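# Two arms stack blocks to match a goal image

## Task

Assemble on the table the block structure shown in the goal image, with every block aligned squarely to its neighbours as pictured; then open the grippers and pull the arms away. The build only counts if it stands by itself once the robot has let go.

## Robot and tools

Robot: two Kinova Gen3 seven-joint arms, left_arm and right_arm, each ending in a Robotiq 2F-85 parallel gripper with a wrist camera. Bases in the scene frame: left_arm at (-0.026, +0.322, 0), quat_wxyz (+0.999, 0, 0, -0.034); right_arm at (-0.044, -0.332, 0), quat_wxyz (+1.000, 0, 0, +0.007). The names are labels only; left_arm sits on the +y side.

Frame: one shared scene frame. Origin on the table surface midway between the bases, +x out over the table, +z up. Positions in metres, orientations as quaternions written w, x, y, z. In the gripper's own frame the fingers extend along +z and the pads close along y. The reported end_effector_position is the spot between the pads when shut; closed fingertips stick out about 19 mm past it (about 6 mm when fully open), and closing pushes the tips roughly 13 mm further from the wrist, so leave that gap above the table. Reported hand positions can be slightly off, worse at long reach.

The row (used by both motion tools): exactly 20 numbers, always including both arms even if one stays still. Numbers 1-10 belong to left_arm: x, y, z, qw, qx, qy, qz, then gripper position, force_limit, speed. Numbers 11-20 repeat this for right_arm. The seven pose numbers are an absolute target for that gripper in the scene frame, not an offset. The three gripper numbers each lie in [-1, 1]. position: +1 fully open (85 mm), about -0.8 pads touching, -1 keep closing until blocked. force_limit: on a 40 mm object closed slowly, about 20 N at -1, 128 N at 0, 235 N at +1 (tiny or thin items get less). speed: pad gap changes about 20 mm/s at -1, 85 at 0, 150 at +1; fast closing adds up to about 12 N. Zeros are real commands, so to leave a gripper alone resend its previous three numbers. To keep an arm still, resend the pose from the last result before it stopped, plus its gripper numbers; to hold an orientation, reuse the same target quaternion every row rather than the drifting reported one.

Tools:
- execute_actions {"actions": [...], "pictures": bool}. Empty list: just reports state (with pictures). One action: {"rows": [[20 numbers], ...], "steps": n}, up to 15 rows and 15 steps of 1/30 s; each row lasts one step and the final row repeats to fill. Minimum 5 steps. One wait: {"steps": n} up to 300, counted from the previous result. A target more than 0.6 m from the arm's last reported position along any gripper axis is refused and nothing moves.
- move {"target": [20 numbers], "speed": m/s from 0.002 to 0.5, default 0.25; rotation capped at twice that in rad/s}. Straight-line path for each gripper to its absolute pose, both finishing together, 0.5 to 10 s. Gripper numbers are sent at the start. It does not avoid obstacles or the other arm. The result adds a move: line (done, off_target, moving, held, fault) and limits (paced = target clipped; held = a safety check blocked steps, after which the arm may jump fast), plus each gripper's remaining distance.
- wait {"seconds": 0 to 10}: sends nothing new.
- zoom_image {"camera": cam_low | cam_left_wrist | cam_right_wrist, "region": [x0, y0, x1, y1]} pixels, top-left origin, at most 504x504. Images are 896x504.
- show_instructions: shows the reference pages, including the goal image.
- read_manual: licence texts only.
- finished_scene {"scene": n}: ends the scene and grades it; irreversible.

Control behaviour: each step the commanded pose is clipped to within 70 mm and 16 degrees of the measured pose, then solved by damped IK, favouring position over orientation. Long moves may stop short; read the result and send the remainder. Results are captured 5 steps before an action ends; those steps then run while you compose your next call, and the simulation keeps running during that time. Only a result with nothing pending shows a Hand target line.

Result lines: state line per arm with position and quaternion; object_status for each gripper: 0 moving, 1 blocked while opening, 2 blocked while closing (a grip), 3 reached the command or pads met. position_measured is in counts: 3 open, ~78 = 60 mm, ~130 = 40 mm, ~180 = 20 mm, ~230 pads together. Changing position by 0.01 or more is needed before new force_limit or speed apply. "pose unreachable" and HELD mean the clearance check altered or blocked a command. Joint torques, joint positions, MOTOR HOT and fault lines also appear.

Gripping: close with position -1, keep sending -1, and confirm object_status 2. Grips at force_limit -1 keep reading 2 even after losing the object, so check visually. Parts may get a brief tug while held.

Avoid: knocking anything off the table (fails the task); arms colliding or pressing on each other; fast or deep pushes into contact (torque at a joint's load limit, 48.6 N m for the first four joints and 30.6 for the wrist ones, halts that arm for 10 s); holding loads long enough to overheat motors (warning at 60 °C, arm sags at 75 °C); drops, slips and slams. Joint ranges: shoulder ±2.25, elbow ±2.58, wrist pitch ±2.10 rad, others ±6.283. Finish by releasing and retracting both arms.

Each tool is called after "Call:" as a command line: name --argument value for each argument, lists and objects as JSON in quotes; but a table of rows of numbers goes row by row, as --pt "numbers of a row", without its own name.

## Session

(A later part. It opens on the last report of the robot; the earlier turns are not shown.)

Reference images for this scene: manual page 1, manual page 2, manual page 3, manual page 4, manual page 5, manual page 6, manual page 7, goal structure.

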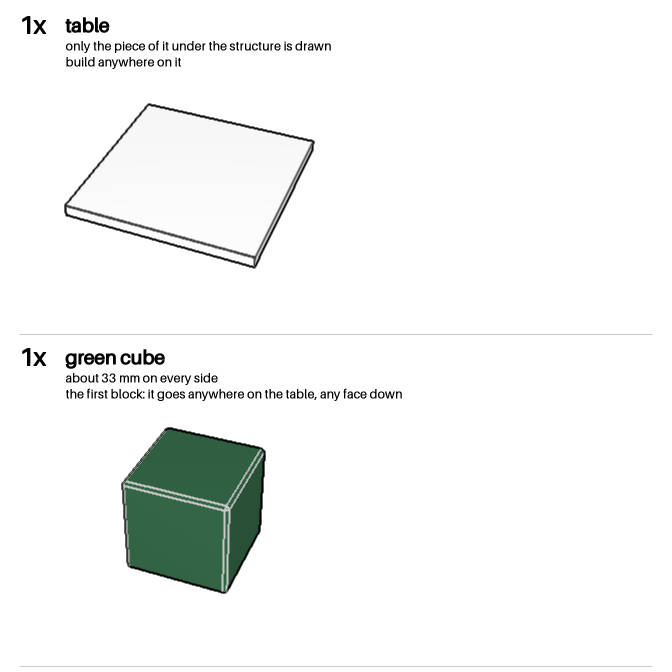

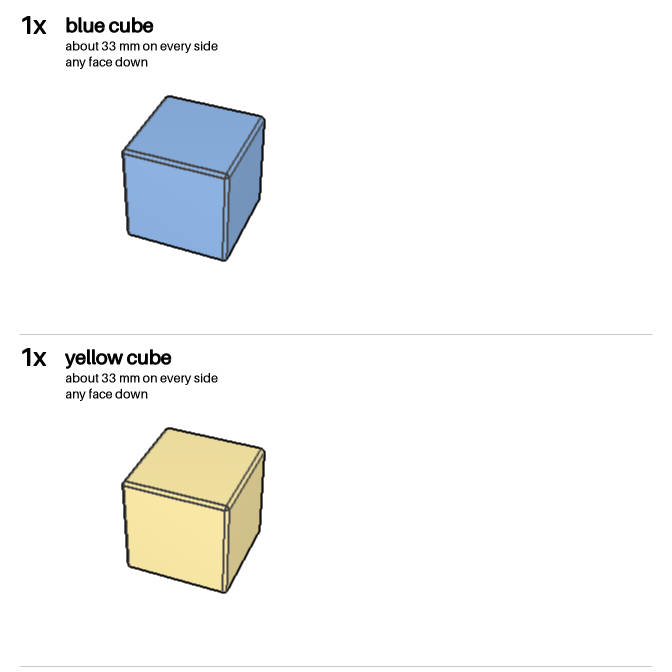

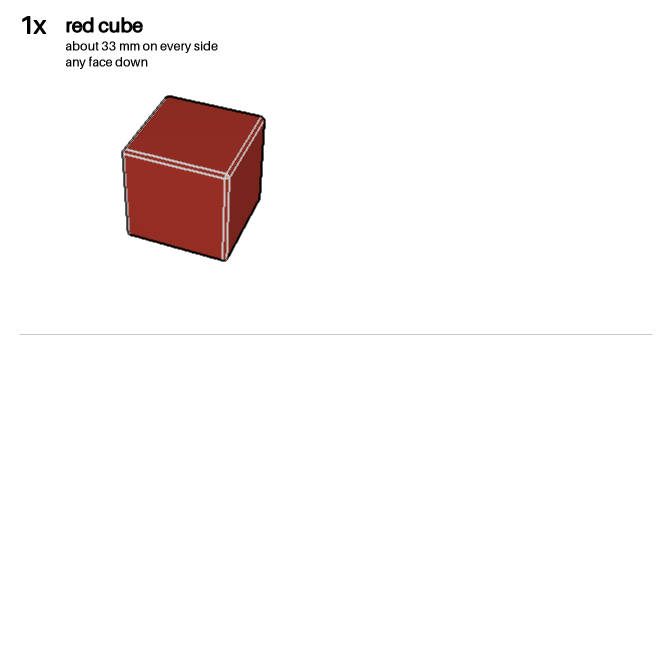

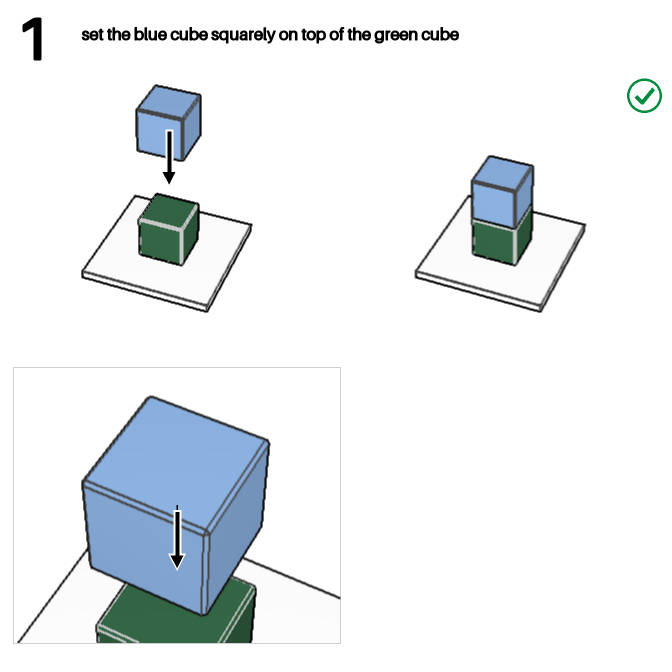

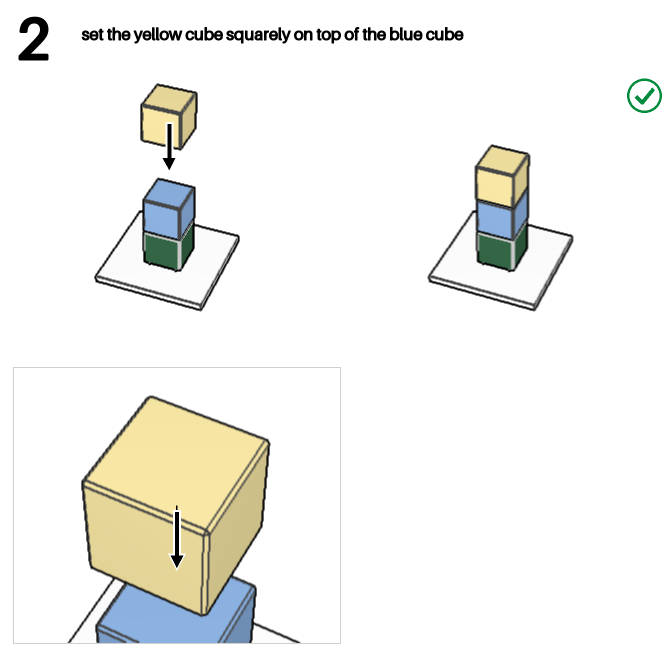

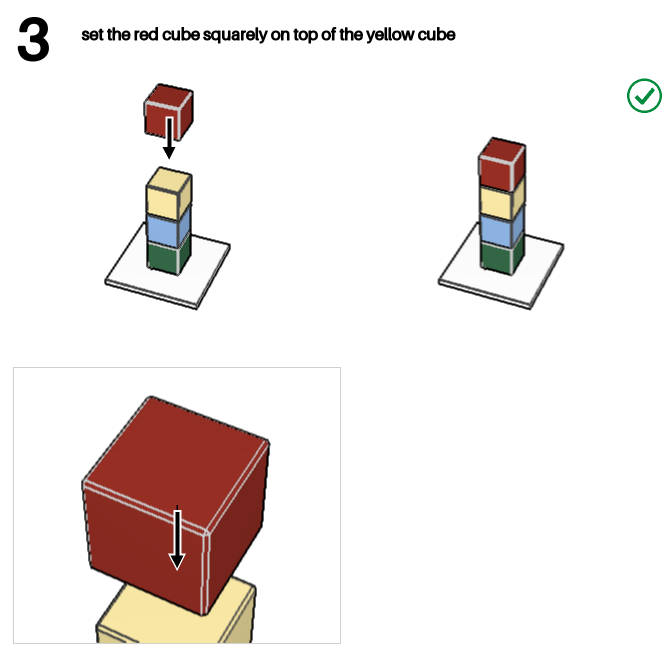

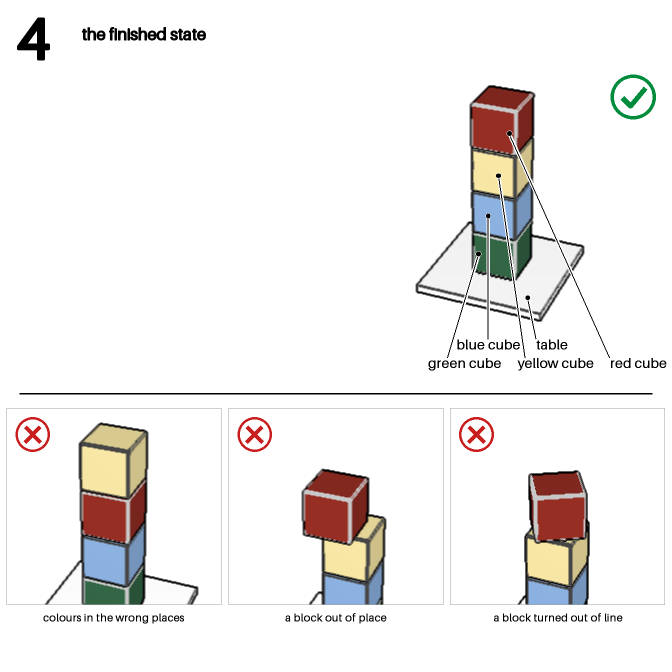

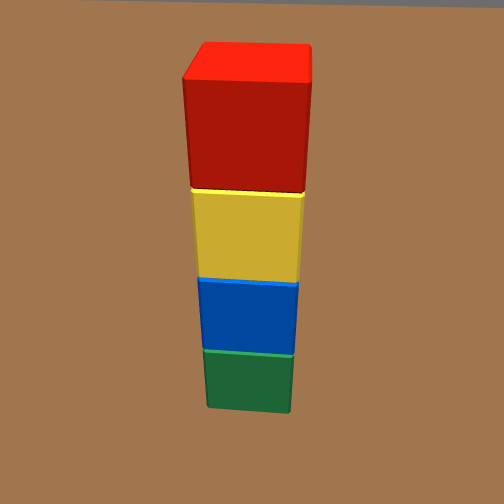

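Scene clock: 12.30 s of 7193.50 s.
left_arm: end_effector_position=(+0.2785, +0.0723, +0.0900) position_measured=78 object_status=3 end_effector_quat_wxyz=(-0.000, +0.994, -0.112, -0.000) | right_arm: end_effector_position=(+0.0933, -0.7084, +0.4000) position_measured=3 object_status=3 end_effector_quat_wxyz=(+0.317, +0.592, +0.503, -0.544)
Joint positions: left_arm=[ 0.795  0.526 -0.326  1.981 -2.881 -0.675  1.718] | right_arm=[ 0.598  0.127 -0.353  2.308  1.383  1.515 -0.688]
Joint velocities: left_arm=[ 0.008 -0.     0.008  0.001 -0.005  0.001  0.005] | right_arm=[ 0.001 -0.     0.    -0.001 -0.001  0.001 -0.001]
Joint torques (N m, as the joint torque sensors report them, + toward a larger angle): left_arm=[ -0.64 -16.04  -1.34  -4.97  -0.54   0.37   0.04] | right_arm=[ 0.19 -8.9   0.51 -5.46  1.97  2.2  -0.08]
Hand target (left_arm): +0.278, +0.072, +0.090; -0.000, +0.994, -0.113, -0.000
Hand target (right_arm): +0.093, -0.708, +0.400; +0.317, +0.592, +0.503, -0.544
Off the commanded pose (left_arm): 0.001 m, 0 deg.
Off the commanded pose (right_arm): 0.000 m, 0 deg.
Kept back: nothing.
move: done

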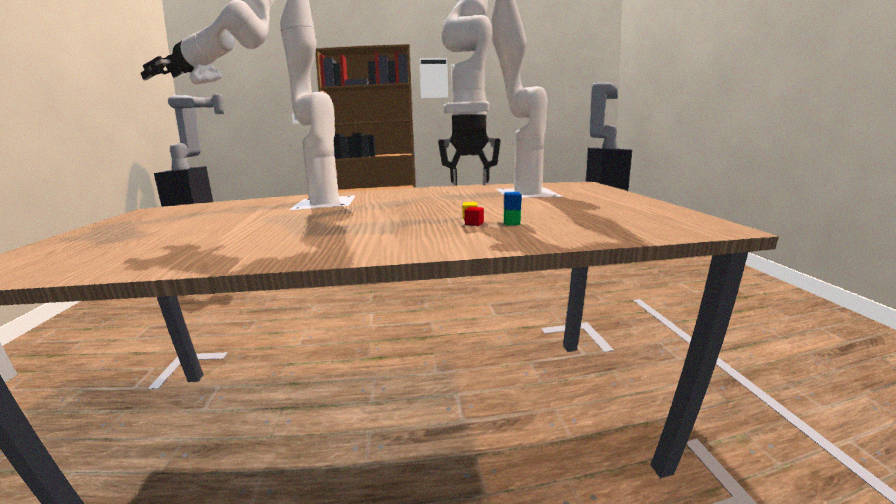

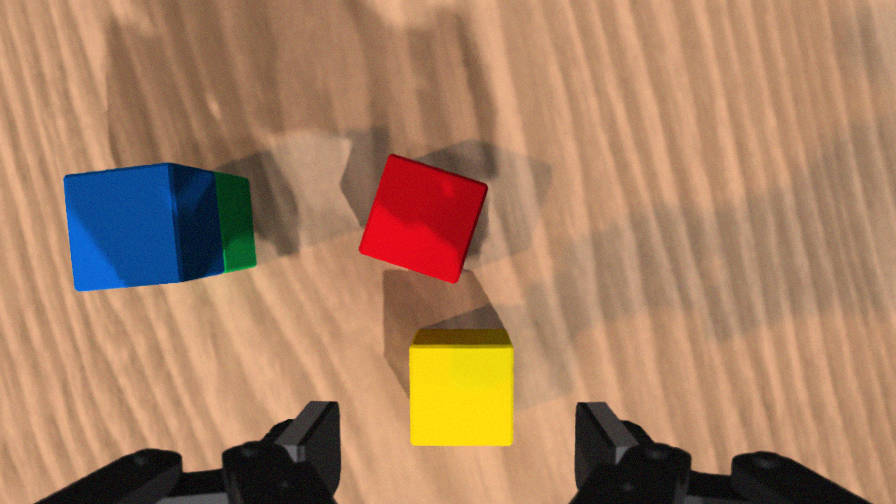

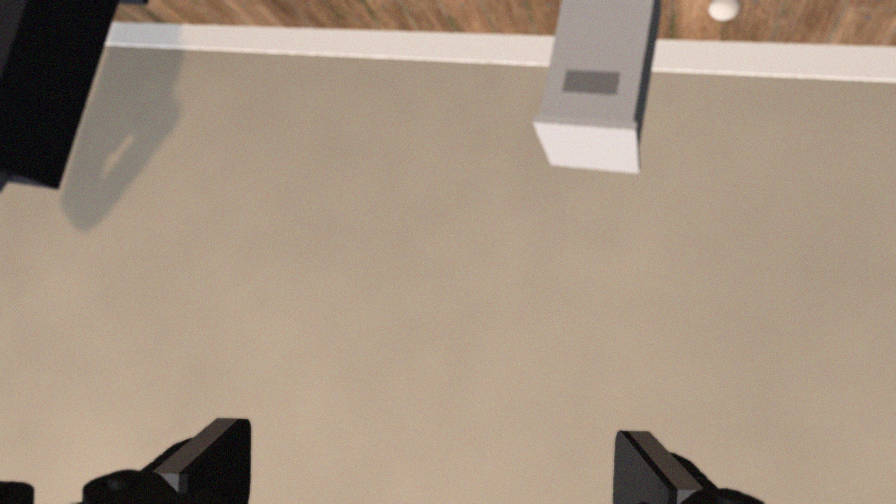

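Call:
move --target '[0.279,0.0715,0.022,0,0.994,-0.113,0,0.4,-0.5,0.5,0.0933,-0.7084,0.4,0.317,0.592,0.503,-0.544,1,0,0]' --speed 0.15

Call:
move --target '[0.279,0.0715,0.022,0,0.994,-0.113,0,-1,-0.5,0.5,0.0933,-0.7084,0.4,0.317,0.592,0.503,-0.544,1,0,0]'

Call:
move --target '[0.279,0.0715,0.1,0,0.998,-0.065,0,-1,-0.5,0.5,0.0933,-0.7084,0.4,0.317,0.592,0.503,-0.544,1,0,0]'

Call:
move --target '[0.3534,0.1505,0.1,0,0.998,-0.065,0,-1,-0.5,0.5,0.0933,-0.7084,0.4,0.317,0.592,0.503,-0.544,1,0,0]'

Call:
move --target '[0.3534,0.1505,0.089,0,0.998,-0.065,0,-1,-0.5,0.5,0.0933,-0.7084,0.4,0.317,0.592,0.503,-0.544,1,0,0]' --speed 0.02

Call:
move --target '[0.3534,0.1505,0.089,0,0.998,-0.065,0,0.4,-0.5,0.5,0.0933,-0.7084,0.4,0.317,0.592,0.503,-0.544,1,0,0]'

Call:
move --target '[0.3534,0.1505,0.135,0,0.998,-0.065,0,0.4,-0.5,0.5,0.0933,-0.7084,0.4,0.317,0.592,0.503,-0.544,1,0,0]'

Call:
move --target '[0.337,0.071,0.135,0,0.87,0.492,0,0.4,-0.5,0.5,0.0933,-0.7084,0.4,0.317,0.592,0.503,-0.544,1,0,0]' --speed 0.5

Call:
move --target '[0.337,0.071,0.09,0,0.87,0.492,0,0.4,-0.5,0.5,0.0933,-0.7084,0.4,0.317,0.592,0.503,-0.544,1,0,0]'

Scene clock: 13.97 s of 7193.50 s.
left_arm: end_effector_position=(+0.2792, +0.0713, +0.0225) position_measured=78 object_status=3 end_effector_quat_wxyz=(-0.000, +0.994, -0.113, +0.001) | right_arm: end_effector_position=(+0.0933, -0.7084, +0.4000) position_measured=3 object_status=3 end_effector_quat_wxyz=(+0.317, +0.592, +0.503, -0.544)
Joint positions: left_arm=[ 0.74   0.672 -0.254  2.027 -2.799 -0.482  1.646] | right_arm=[ 0.598  0.127 -0.353  2.308  1.383  1.515 -0.688]
Joint velocities: left_arm=[-0.005  0.009 -0.002  0.001  0.002 -0.    -0.002] | right_arm=[ 0.    -0.     0.001  0.001 -0.     0.001 -0.001]
Joint torques (N m, as the joint torque sensors report them, + toward a larger angle): left_arm=[ -0.59 -17.46  -1.08  -3.5   -0.4    0.37   0.05] | right_arm=[ 0.35 -8.73  0.63 -5.67  2.04  2.19 -0.02]
Hand target (left_arm): +0.279, +0.072, +0.022; -0.000, +0.994, -0.113, +0.000
Hand target (right_arm): +0.093, -0.708, +0.400; +0.317, +0.592, +0.503, -0.544
Off the commanded pose (left_arm): 0.001 m, 0 deg.
Off the commanded pose (right_arm): 0.000 m, 0 deg.
Kept back: nothing.
move: done

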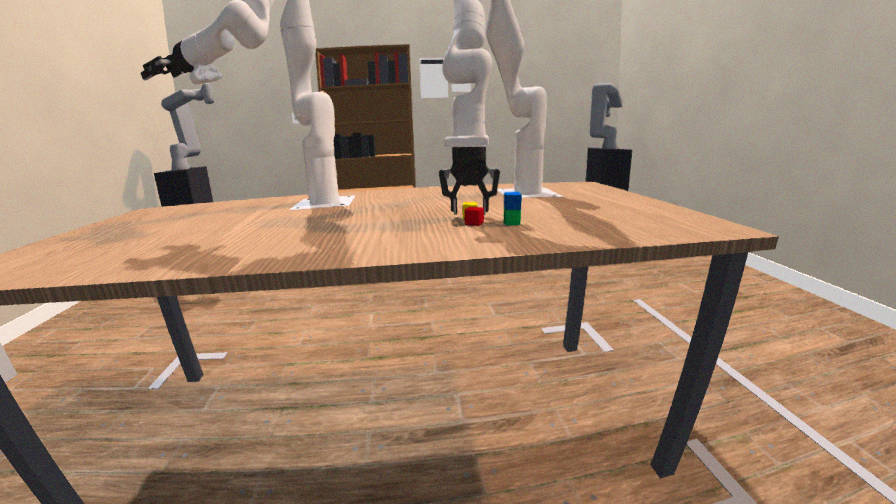

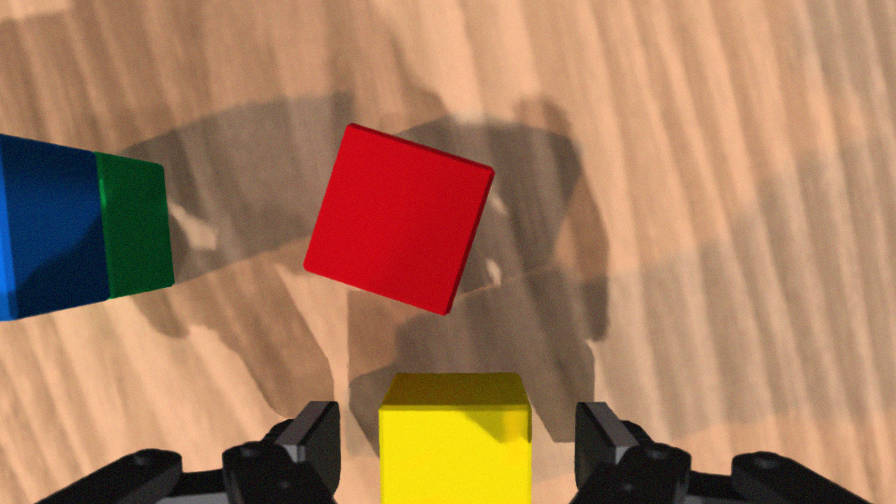

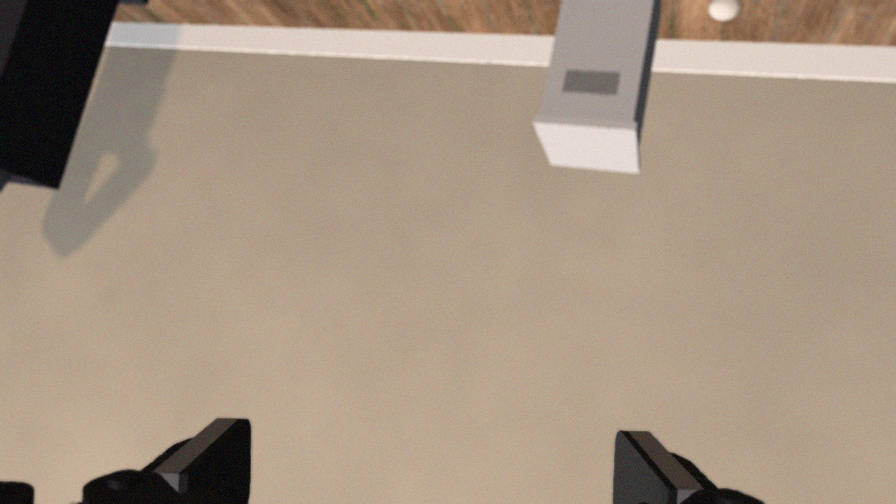

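Scene clock: 14.67 s of 7193.50 s.
left_arm: end_effector_position=(+0.2793, +0.0714, +0.0224) position_measured=150 object_status=2 end_effector_quat_wxyz=(+0.000, +0.994, -0.113, +0.000) | right_arm: end_effector_position=(+0.0933, -0.7084, +0.4000) position_measured=3 object_status=3 end_effector_quat_wxyz=(+0.317, +0.592, +0.503, -0.544)
Joint positions: left_arm=[ 0.739  0.672 -0.253  2.027 -2.798 -0.482  1.645] | right_arm=[ 0.598  0.127 -0.353  2.308  1.383  1.515 -0.688]
Joint velocities: left_arm=[-0.    -0.001  0.     0.     0.001  0.    -0.   ] | right_arm=[ 0.001  0.     0.001  0.    -0.    -0.001  0.   ]
Joint torques (N m, as the joint torque sensors report them, + toward a larger angle): left_arm=[ -0.39 -16.7   -1.07  -3.54  -0.34   0.32  -0.06] | right_arm=[ 0.4  -8.86  0.61 -5.48  1.96  2.23 -0.07]
Hand target (left_arm): +0.279, +0.071, +0.022; -0.000, +0.994, -0.113, +0.000
Hand target (right_arm): +0.093, -0.708, +0.400; +0.317, +0.592, +0.503, -0.544
Off the commanded pose (left_arm): 0.000 m, 0 deg.
Off the commanded pose (right_arm): 0.000 m, 0 deg.
Kept back: nothing.
move: done

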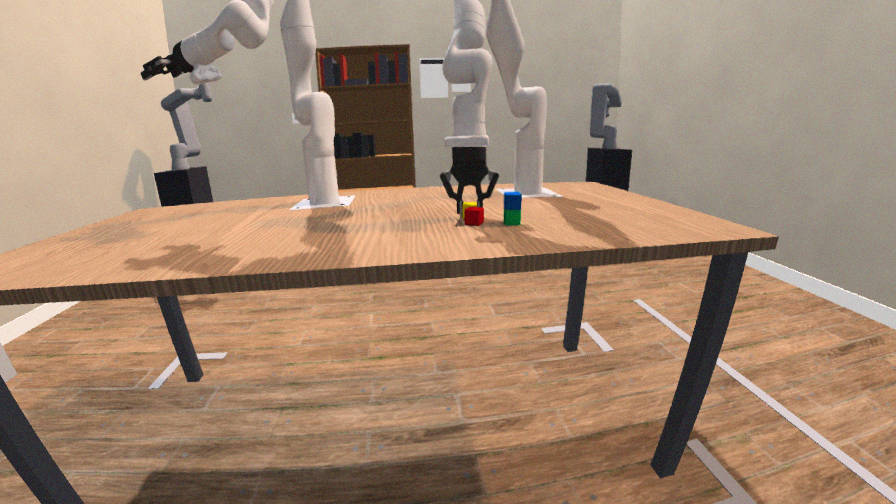

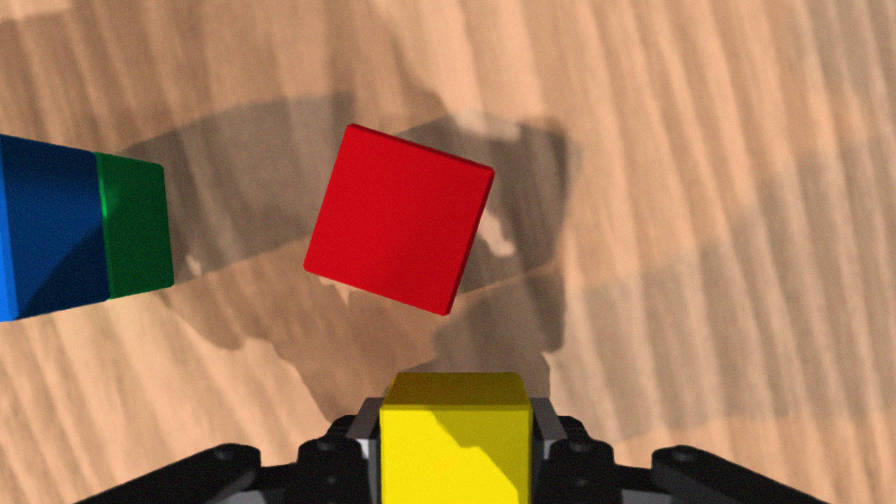

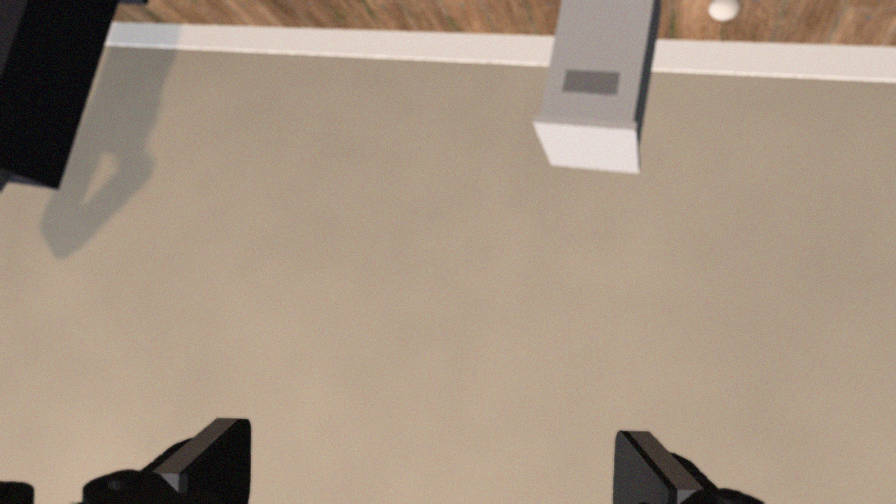

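Scene clock: 15.53 s of 7193.50 s.
left_arm: end_effector_position=(+0.2789, +0.0714, +0.0997) position_measured=150 object_status=2 end_effector_quat_wxyz=(+0.000, +0.998, -0.065, -0.000) | right_arm: end_effector_position=(+0.0933, -0.7084, +0.4000) position_measured=3 object_status=3 end_effector_quat_wxyz=(+0.317, +0.592, +0.503, -0.544)
Joint positions: left_arm=[ 0.82   0.511 -0.36   1.968 -2.873 -0.709  1.806] | right_arm=[ 0.598  0.127 -0.353  2.308  1.383  1.515 -0.688]
Joint velocities: left_arm=[ 0.002 -0.003  0.001  0.    -0.001  0.     0.   ] | right_arm=[ 0.001 -0.     0.001  0.001 -0.002  0.    -0.001]
Joint torques (N m, as the joint torque sensors report them, + toward a larger angle): left_arm=[ -0.53 -16.14  -1.33  -5.23  -0.38   0.33  -0.15] | right_arm=[ 0.47 -8.93  0.5  -5.64  1.9   2.2  -0.03]
Hand target (left_arm): +0.279, +0.071, +0.100; +0.000, +0.998, -0.065, -0.000
Hand target (right_arm): +0.093, -0.708, +0.400; +0.317, +0.592, +0.503, -0.544
Off the commanded pose (left_arm): 0.000 m, 0 deg.
Off the commanded pose (right_arm): 0.000 m, 0 deg.
Kept back: nothing.
move: done

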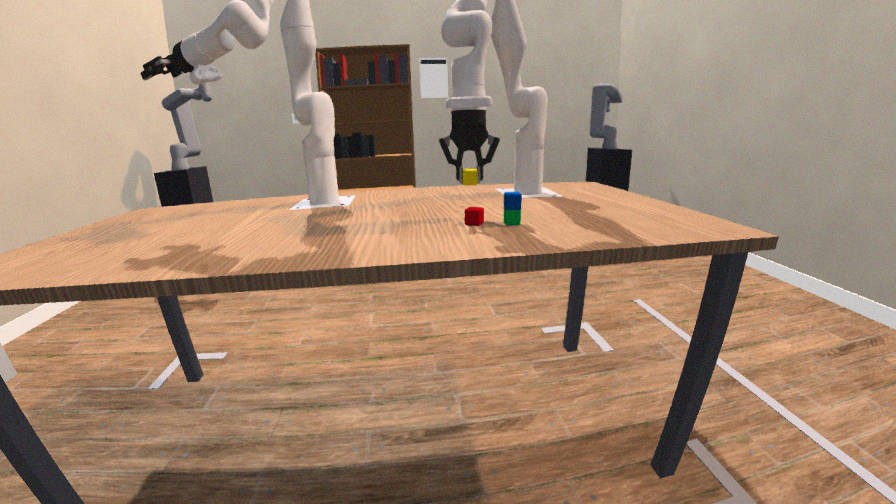

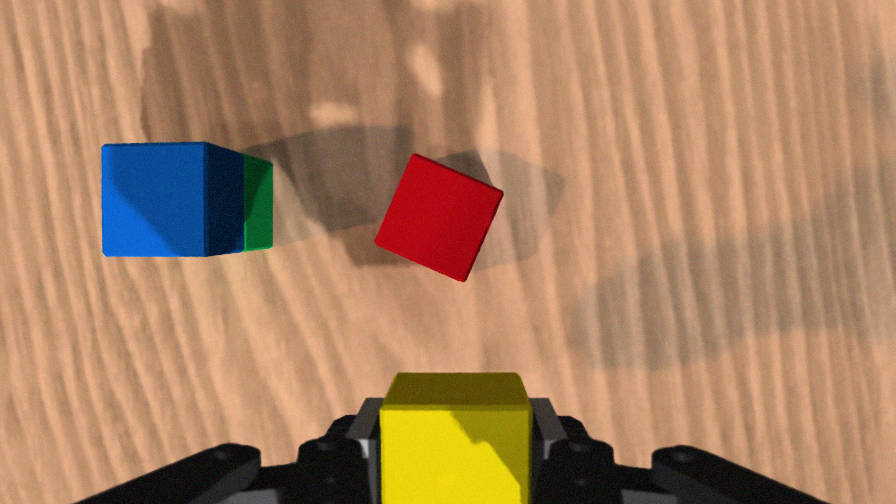

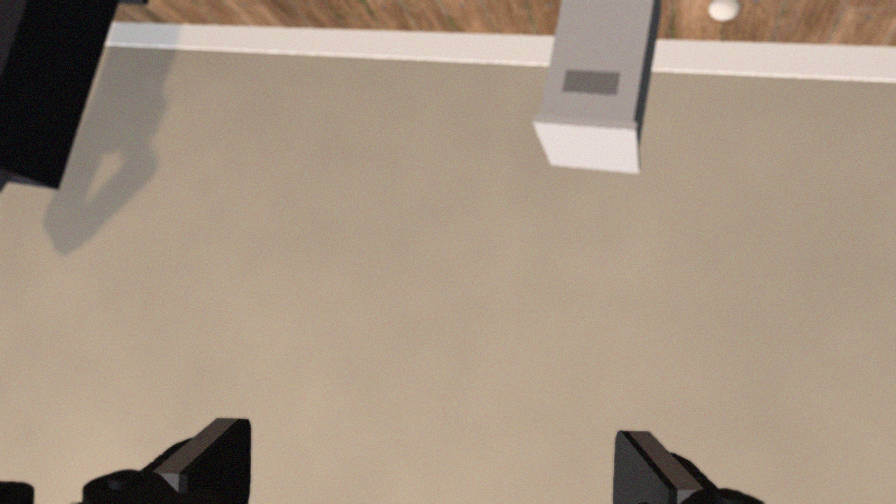

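Scene clock: 16.40 s of 7193.50 s.
left_arm: end_effector_position=(+0.3530, +0.1500, +0.1002) position_measured=150 object_status=2 end_effector_quat_wxyz=(+0.000, +0.998, -0.066, +0.000) | right_arm: end_effector_position=(+0.0933, -0.7084, +0.4000) position_measured=3 object_status=3 end_effector_quat_wxyz=(+0.317, +0.592, +0.503, -0.544)
Joint positions: left_arm=[ 0.557  0.546 -0.362  1.897 -2.867 -0.746  1.547] | right_arm=[ 0.598  0.127 -0.353  2.308  1.383  1.515 -0.688]
Joint velocities: left_arm=[-0.01   0.004 -0.007 -0.001  0.003 -0.001 -0.004] | right_arm=[-0.001 -0.    -0.    -0.    -0.001 -0.    -0.001]
Joint torques (N m, as the joint torque sensors report them, + toward a larger angle): left_arm=[ -0.61 -17.18  -1.43  -5.57  -0.26   0.54  -0.18] | right_arm=[ 0.25 -8.74  0.58 -5.62  2.06  2.17 -0.04]
Hand target (left_arm): +0.353, +0.151, +0.100; -0.000, +0.998, -0.065, +0.000
Hand target (right_arm): +0.093, -0.708, +0.400; +0.317, +0.592, +0.503, -0.544
Off the commanded pose (left_arm): 0.001 m, 0 deg.
Off the commanded pose (right_arm): 0.000 m, 0 deg.
Kept back: nothing.
move: done

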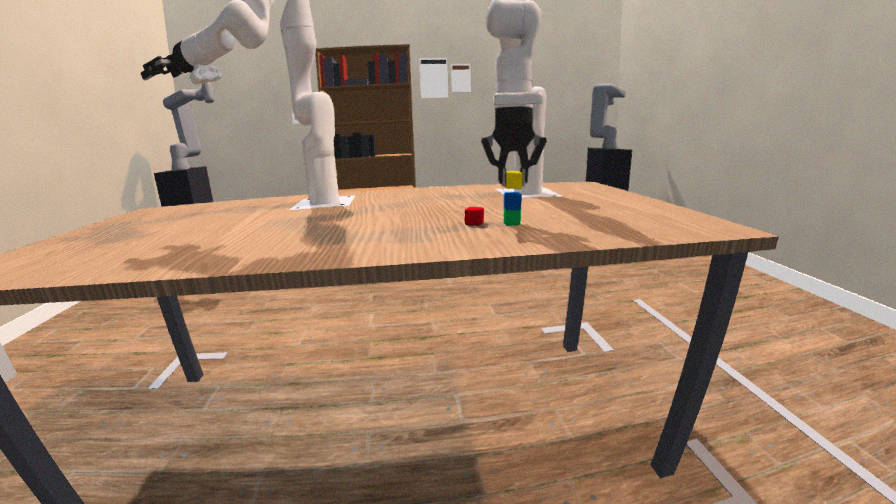

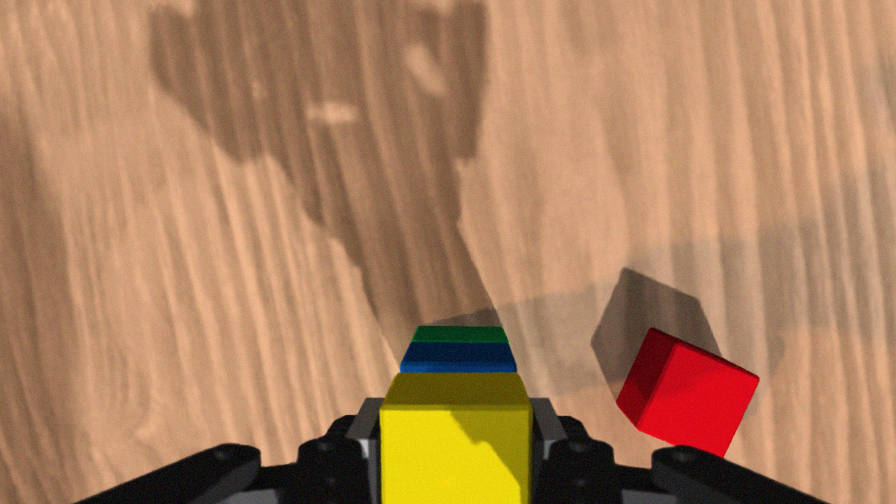

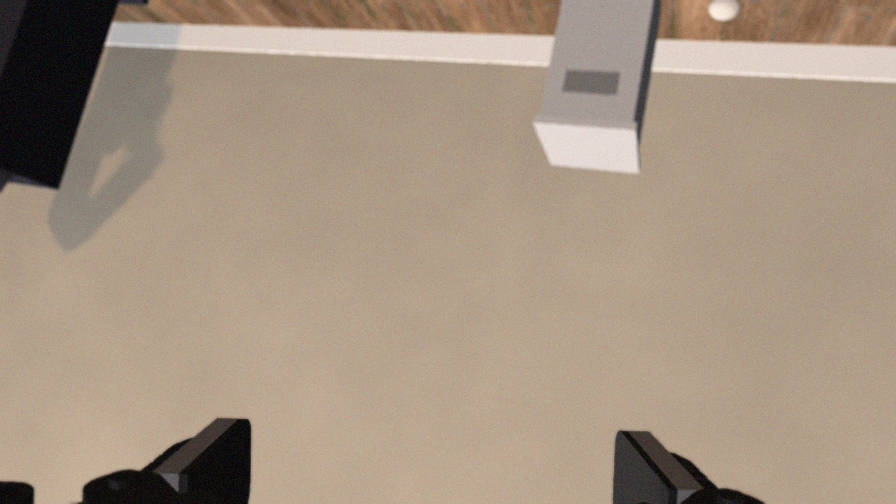

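Scene clock: 17.17 s of 7193.50 s.
left_arm: end_effector_position=(+0.3534, +0.1505, +0.0891) position_measured=150 object_status=2 end_effector_quat_wxyz=(-0.000, +0.998, -0.065, +0.000) | right_arm: end_effector_position=(+0.0933, -0.7084, +0.4000) position_measured=3 object_status=3 end_effector_quat_wxyz=(+0.317, +0.592, +0.503, -0.544)
Joint positions: left_arm=[ 0.549  0.567 -0.354  1.907 -2.855 -0.717  1.536] | right_arm=[ 0.598  0.127 -0.353  2.308  1.383  1.515 -0.688]
Joint velocities: left_arm=[-0.001  0.002 -0.001  0.     0.     0.    -0.   ] | right_arm=[ 0.001  0.     0.     0.     0.002 -0.001  0.001]
Joint torques (N m, as the joint torque sensors report them, + toward a larger angle): left_arm=[ -0.37 -17.1   -1.4   -5.38  -0.43   0.25  -0.04] | right_arm=[ 0.26 -8.74  0.63 -5.55  2.04  2.24  0.03]
Hand target (left_arm): +0.353, +0.151, +0.089; -0.000, +0.998, -0.065, +0.000
Hand target (right_arm): +0.093, -0.708, +0.400; +0.317, +0.592, +0.503, -0.544
Off the commanded pose (left_arm): 0.000 m, 0 deg.
Off the commanded pose (right_arm): 0.000 m, 0 deg.
Kept back: nothing.
move: done

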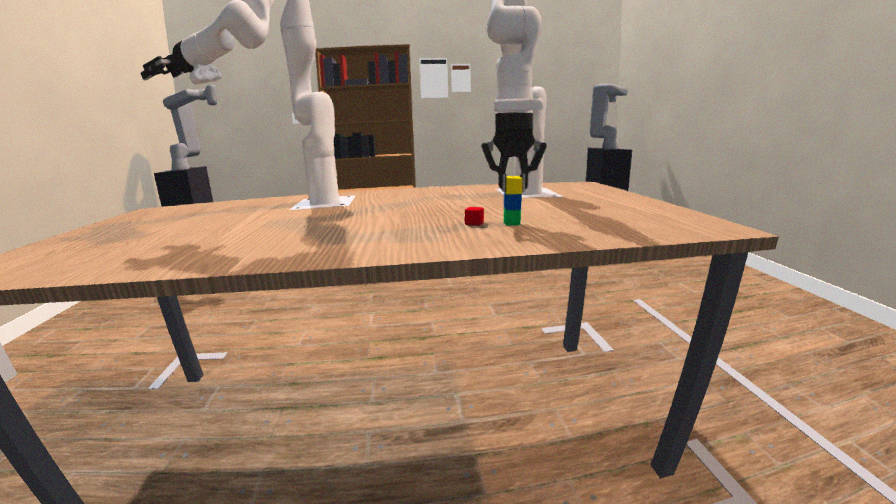

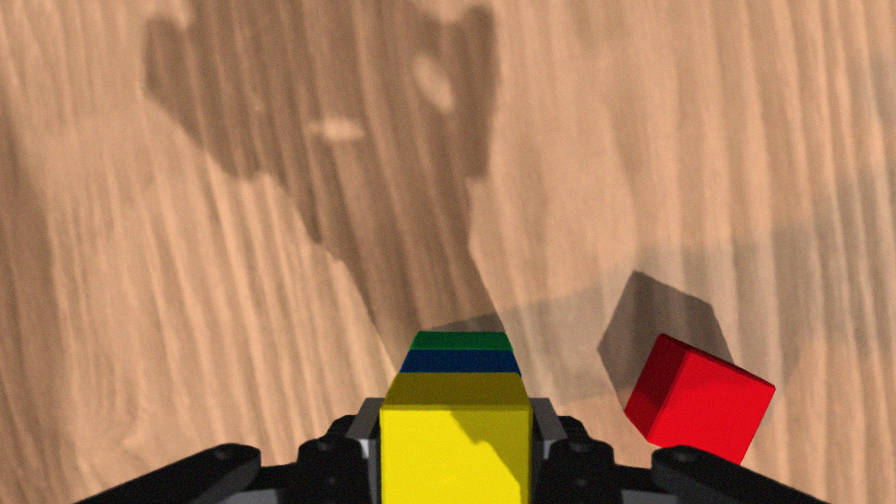

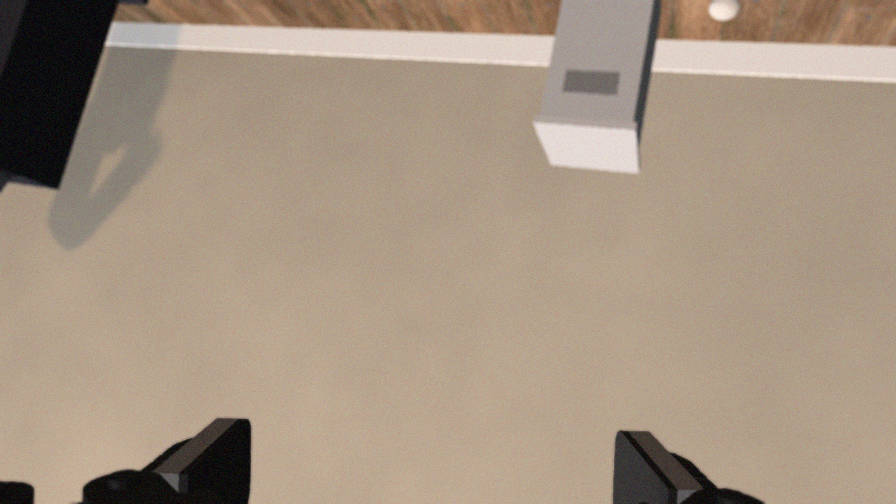

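Scene clock: 17.87 s of 7193.50 s.
left_arm: end_effector_position=(+0.3534, +0.1505, +0.0890) position_measured=78 object_status=3 end_effector_quat_wxyz=(+0.000, +0.998, -0.065, +0.000) | right_arm: end_effector_position=(+0.0933, -0.7084, +0.4000) position_measured=3 object_status=3 end_effector_quat_wxyz=(+0.317, +0.592, +0.503, -0.544)
Joint positions: left_arm=[ 0.549  0.567 -0.354  1.907 -2.854 -0.717  1.536] | right_arm=[ 0.598  0.127 -0.353  2.308  1.383  1.515 -0.688]
Joint velocities: left_arm=[-0.     0.     0.001  0.     0.    -0.    -0.   ] | right_arm=[ 0.001 -0.    -0.     0.001  0.    -0.     0.001]
Joint torques (N m, as the joint torque sensors report them, + toward a larger angle): left_arm=[ -0.55 -17.08  -1.52  -5.24  -0.35   0.29  -0.02] | right_arm=[ 0.17 -8.62  0.49 -5.6   2.17  2.27 -0.04]
Hand target (left_arm): +0.353, +0.150, +0.089; -0.000, +0.998, -0.065, +0.000
Hand target (right_arm): +0.093, -0.708, +0.400; +0.317, +0.592, +0.503, -0.544
Off the commanded pose (left_arm): 0.000 m, 0 deg.
Off the commanded pose (right_arm): 0.000 m, 0 deg.
Kept back: nothing.
move: done

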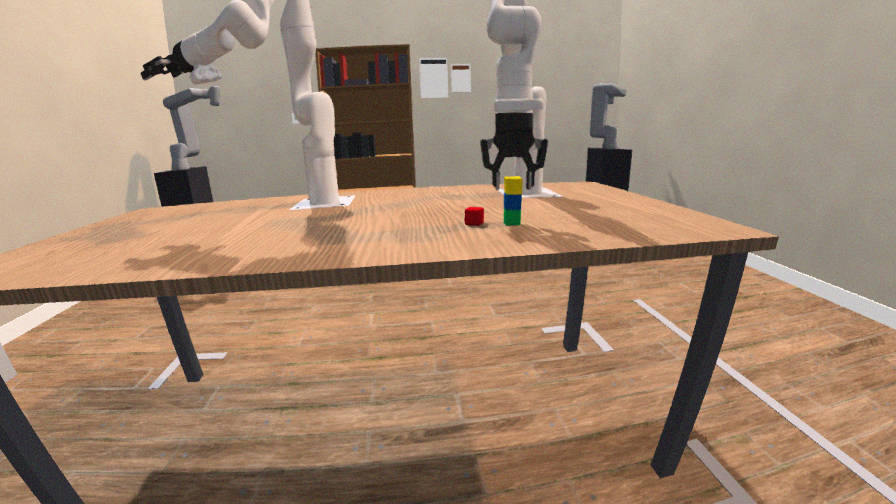

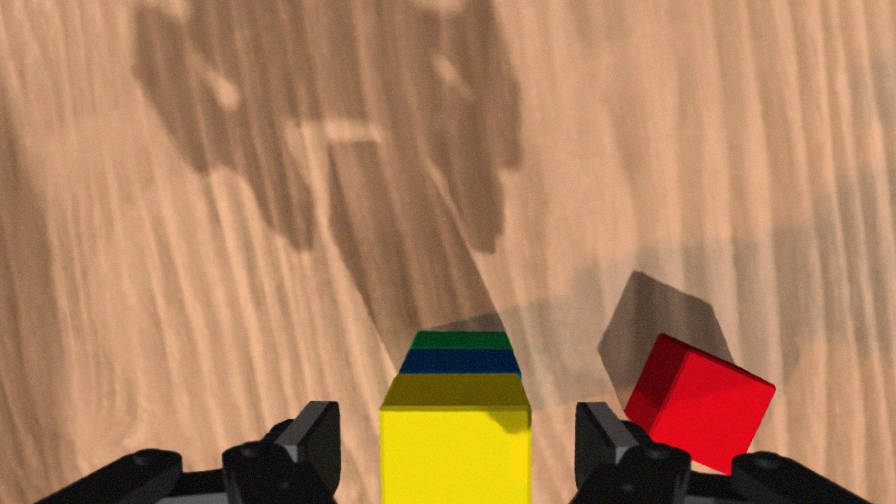

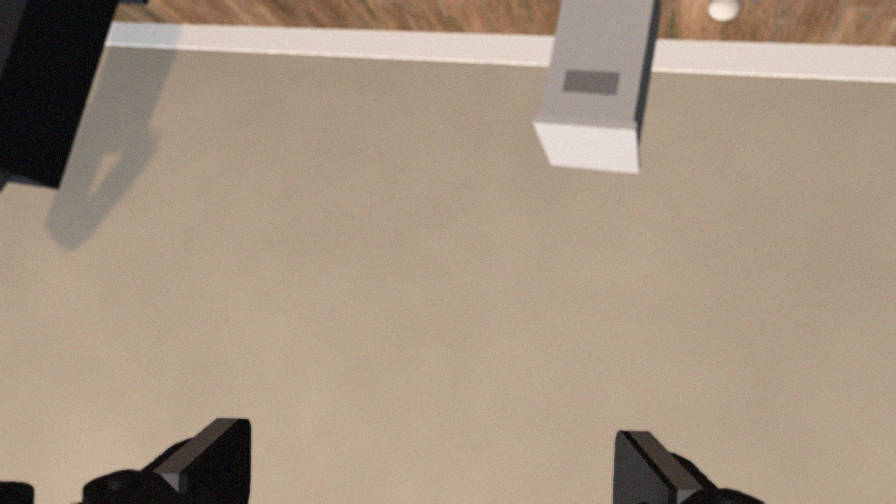

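Scene clock: 18.60 s of 7193.50 s.
left_arm: end_effector_position=(+0.3533, +0.1505, +0.1347) position_measured=78 object_status=3 end_effector_quat_wxyz=(+0.000, +0.998, -0.065, -0.000) | right_arm: end_effector_position=(+0.0933, -0.7084, +0.4000) position_measured=3 object_status=3 end_effector_quat_wxyz=(+0.317, +0.592, +0.503, -0.544)
Joint positions: left_arm=[ 0.575  0.486 -0.386  1.856 -2.904 -0.846  1.58 ] | right_arm=[ 0.598  0.127 -0.353  2.308  1.383  1.515 -0.688]
Joint velocities: left_arm=[ 0.002 -0.005  0.    -0.001 -0.001  0.     0.   ] | right_arm=[ 0.001 -0.    -0.    -0.    -0.001 -0.    -0.   ]
Joint torques (N m, as the joint torque sensors report them, + toward a larger angle): left_arm=[ -0.22 -16.33  -1.45  -6.02  -0.4    0.29  -0.04] | right_arm=[ 0.22 -8.93  0.69 -5.58  2.04  2.3  -0.06]
Hand target (left_arm): +0.353, +0.150, +0.135; +0.000, +0.998, -0.065, -0.000
Hand target (right_arm): +0.093, -0.708, +0.400; +0.317, +0.592, +0.503, -0.544
Off the commanded pose (left_arm): 0.000 m, 0 deg.
Off the commanded pose (right_arm): 0.000 m, 0 deg.
Kept back: nothing.
move: done

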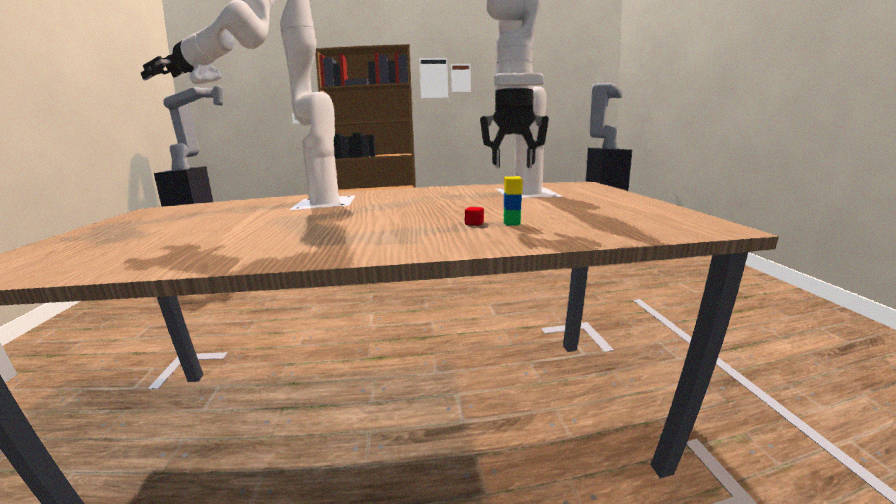

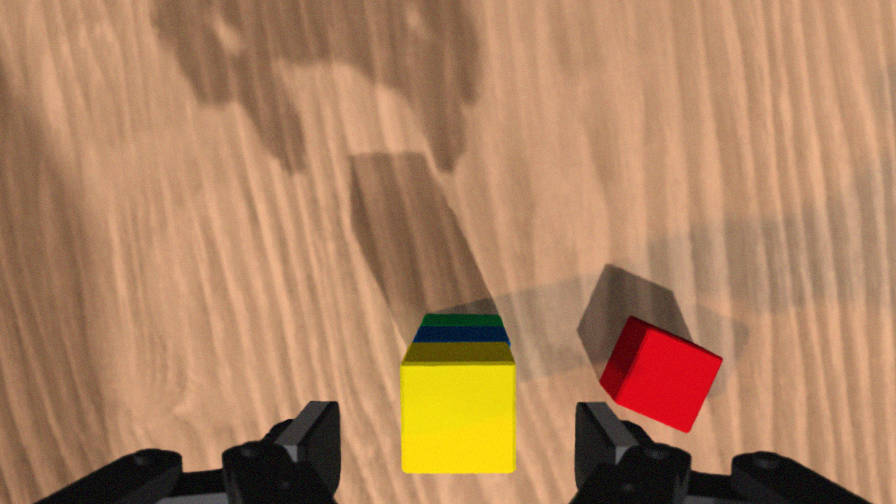

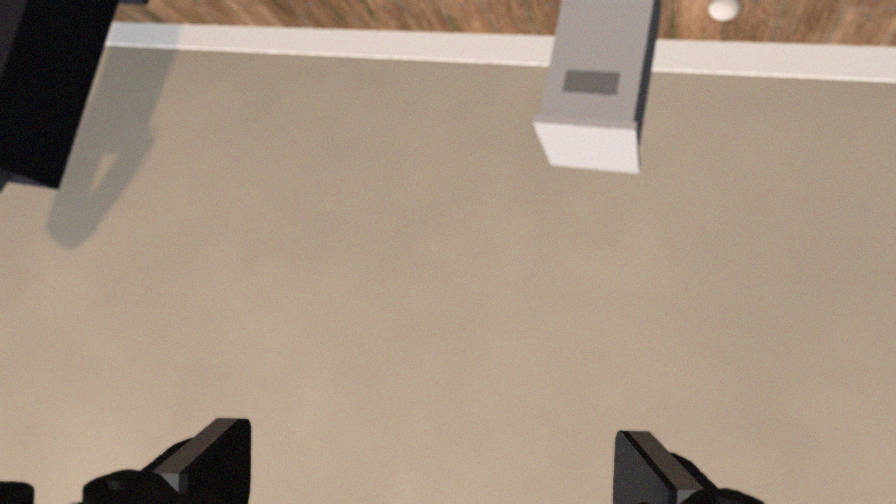

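Scene clock: 20.23 s of 7193.50 s.
left_arm: end_effector_position=(+0.3376, +0.0712, +0.1352) position_measured=78 object_status=3 end_effector_quat_wxyz=(+0.000, +0.870, +0.493, -0.000) | right_arm: end_effector_position=(+0.0933, -0.7084, +0.4000) position_measured=3 object_status=3 end_effector_quat_wxyz=(+0.317, +0.592, +0.503, -0.544)
Joint positions: left_arm=[ 0.929  0.586 -0.666  1.764 -2.705 -0.943  2.751] | right_arm=[ 0.598  0.127 -0.353  2.308  1.383  1.515 -0.688]
Joint velocities: left_arm=[ 0.006  0.004  0.006 -0.001 -0.002  0.001  0.003] | right_arm=[ 0.     0.     0.    -0.     0.001  0.    -0.002]
Joint torques (N m, as the joint torque sensors report them, + toward a larger angle): left_arm=[ -0.66 -16.58  -2.95  -6.15  -0.35   0.22  -0.09] | right_arm=[ 0.34 -8.78  0.69 -5.56  1.98  2.19 -0.14]
Hand target (left_arm): +0.337, +0.071, +0.135; +0.000, +0.870, +0.492, -0.000
Hand target (right_arm): +0.093, -0.708, +0.400; +0.317, +0.592, +0.503, -0.544
Off the commanded pose (left_arm): 0.001 m, 0 deg.
Off the commanded pose (right_arm): 0.000 m, 0 deg.
Kept back: nothing.
move: done

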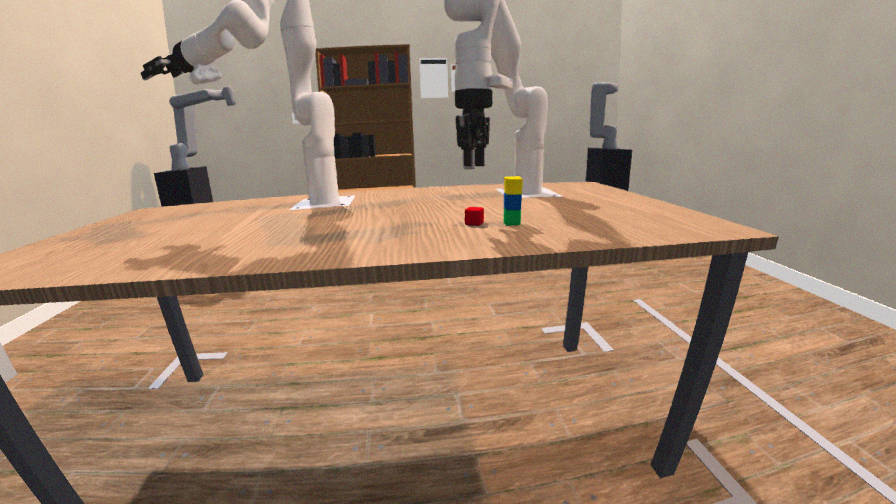

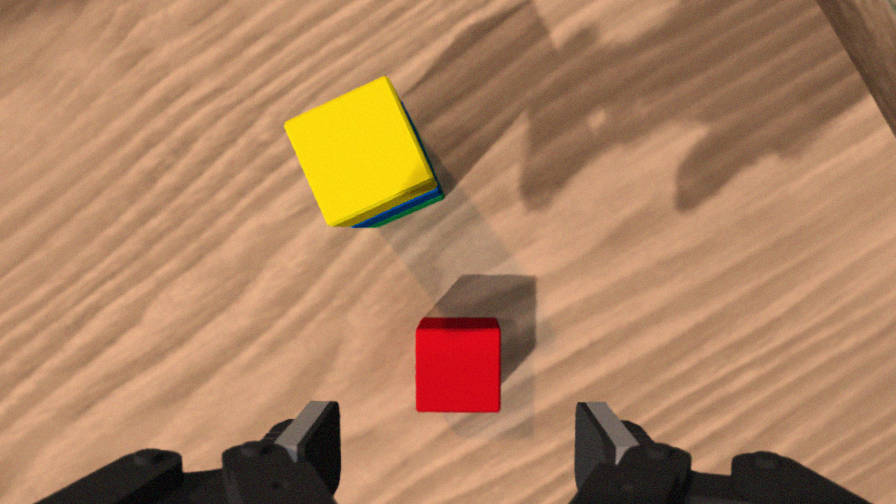

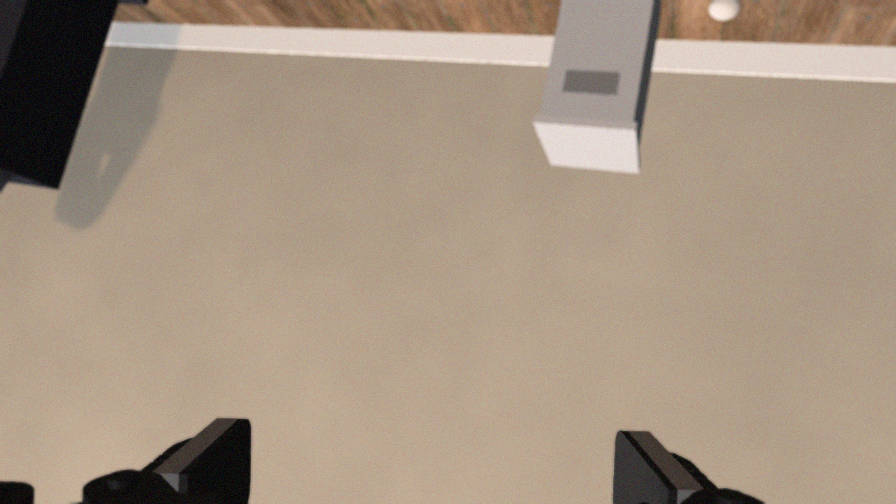

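Scene clock: 20.97 s of 7193.50 s.
left_arm: end_effector_position=(+0.3370, +0.0709, +0.0902) position_measured=78 object_status=3 end_effector_quat_wxyz=(+0.000, +0.870, +0.492, +0.000) | right_arm: end_effector_position=(+0.0933, -0.7084, +0.4000) position_measured=3 object_status=3 end_effector_quat_wxyz=(+0.317, +0.592, +0.503, -0.544)
Joint positions: left_arm=[ 0.898  0.658 -0.62   1.814 -2.64  -0.831  2.697] | right_arm=[ 0.598  0.127 -0.353  2.308  1.383  1.515 -0.688]
Joint velocities: left_arm=[-0.003  0.002 -0.001  0.     0.001 -0.    -0.001] | right_arm=[-0.  0.  0.  0. -0. -0.  0.]
Joint torques (N m, as the joint torque sensors report them, + toward a larger angle): left_arm=[ -0.7  -17.67  -3.02  -5.41  -0.46   0.31  -0.01] | right_arm=[ 0.26 -8.75  0.64 -5.57  2.05  2.23 -0.09]
Hand target (left_arm): +0.337, +0.071, +0.090; -0.000, +0.870, +0.492, +0.000
Hand target (right_arm): +0.093, -0.708, +0.400; +0.317, +0.592, +0.503, -0.544
Off the commanded pose (left_arm): 0.000 m, 0 deg.
Off the commanded pose (right_arm): 0.000 m, 0 deg.
Kept back: nothing.
move: done

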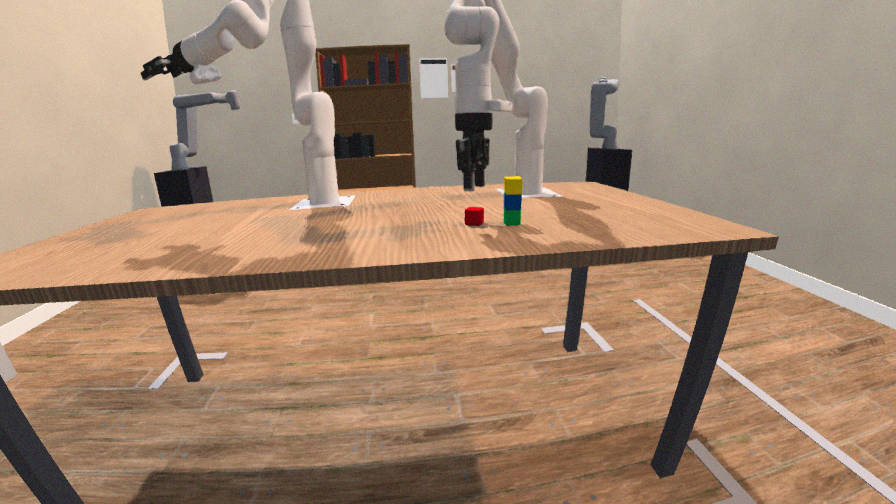

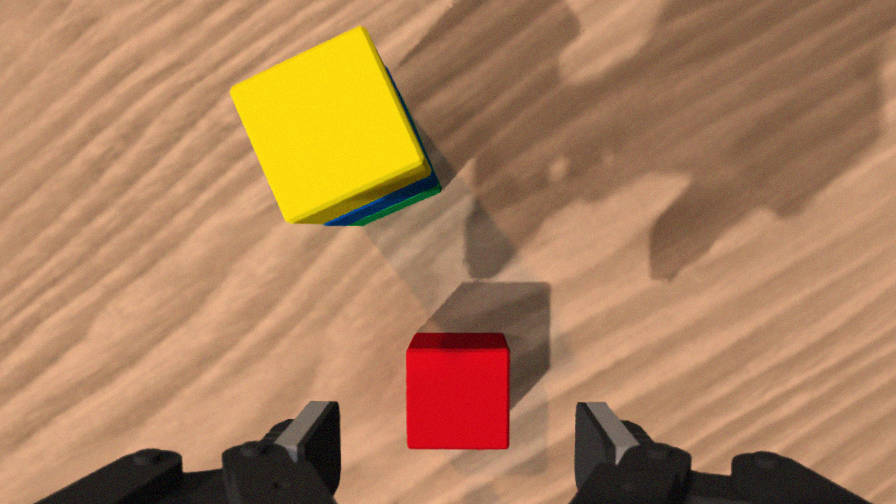

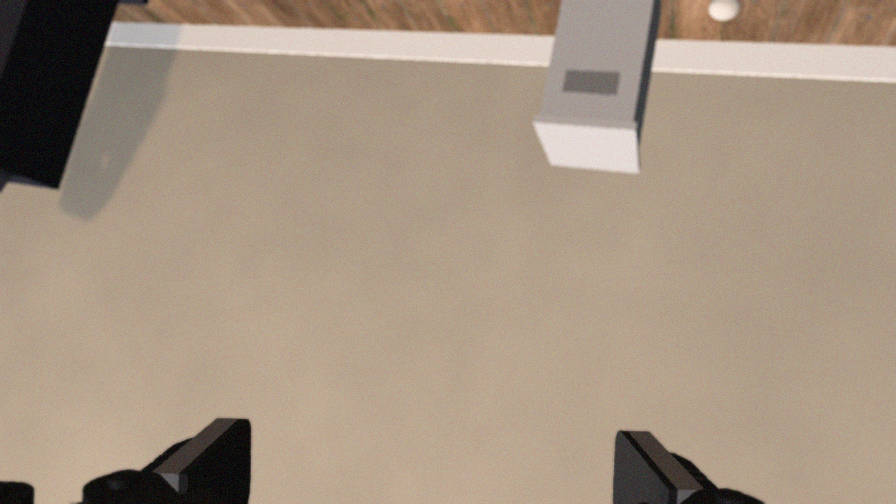

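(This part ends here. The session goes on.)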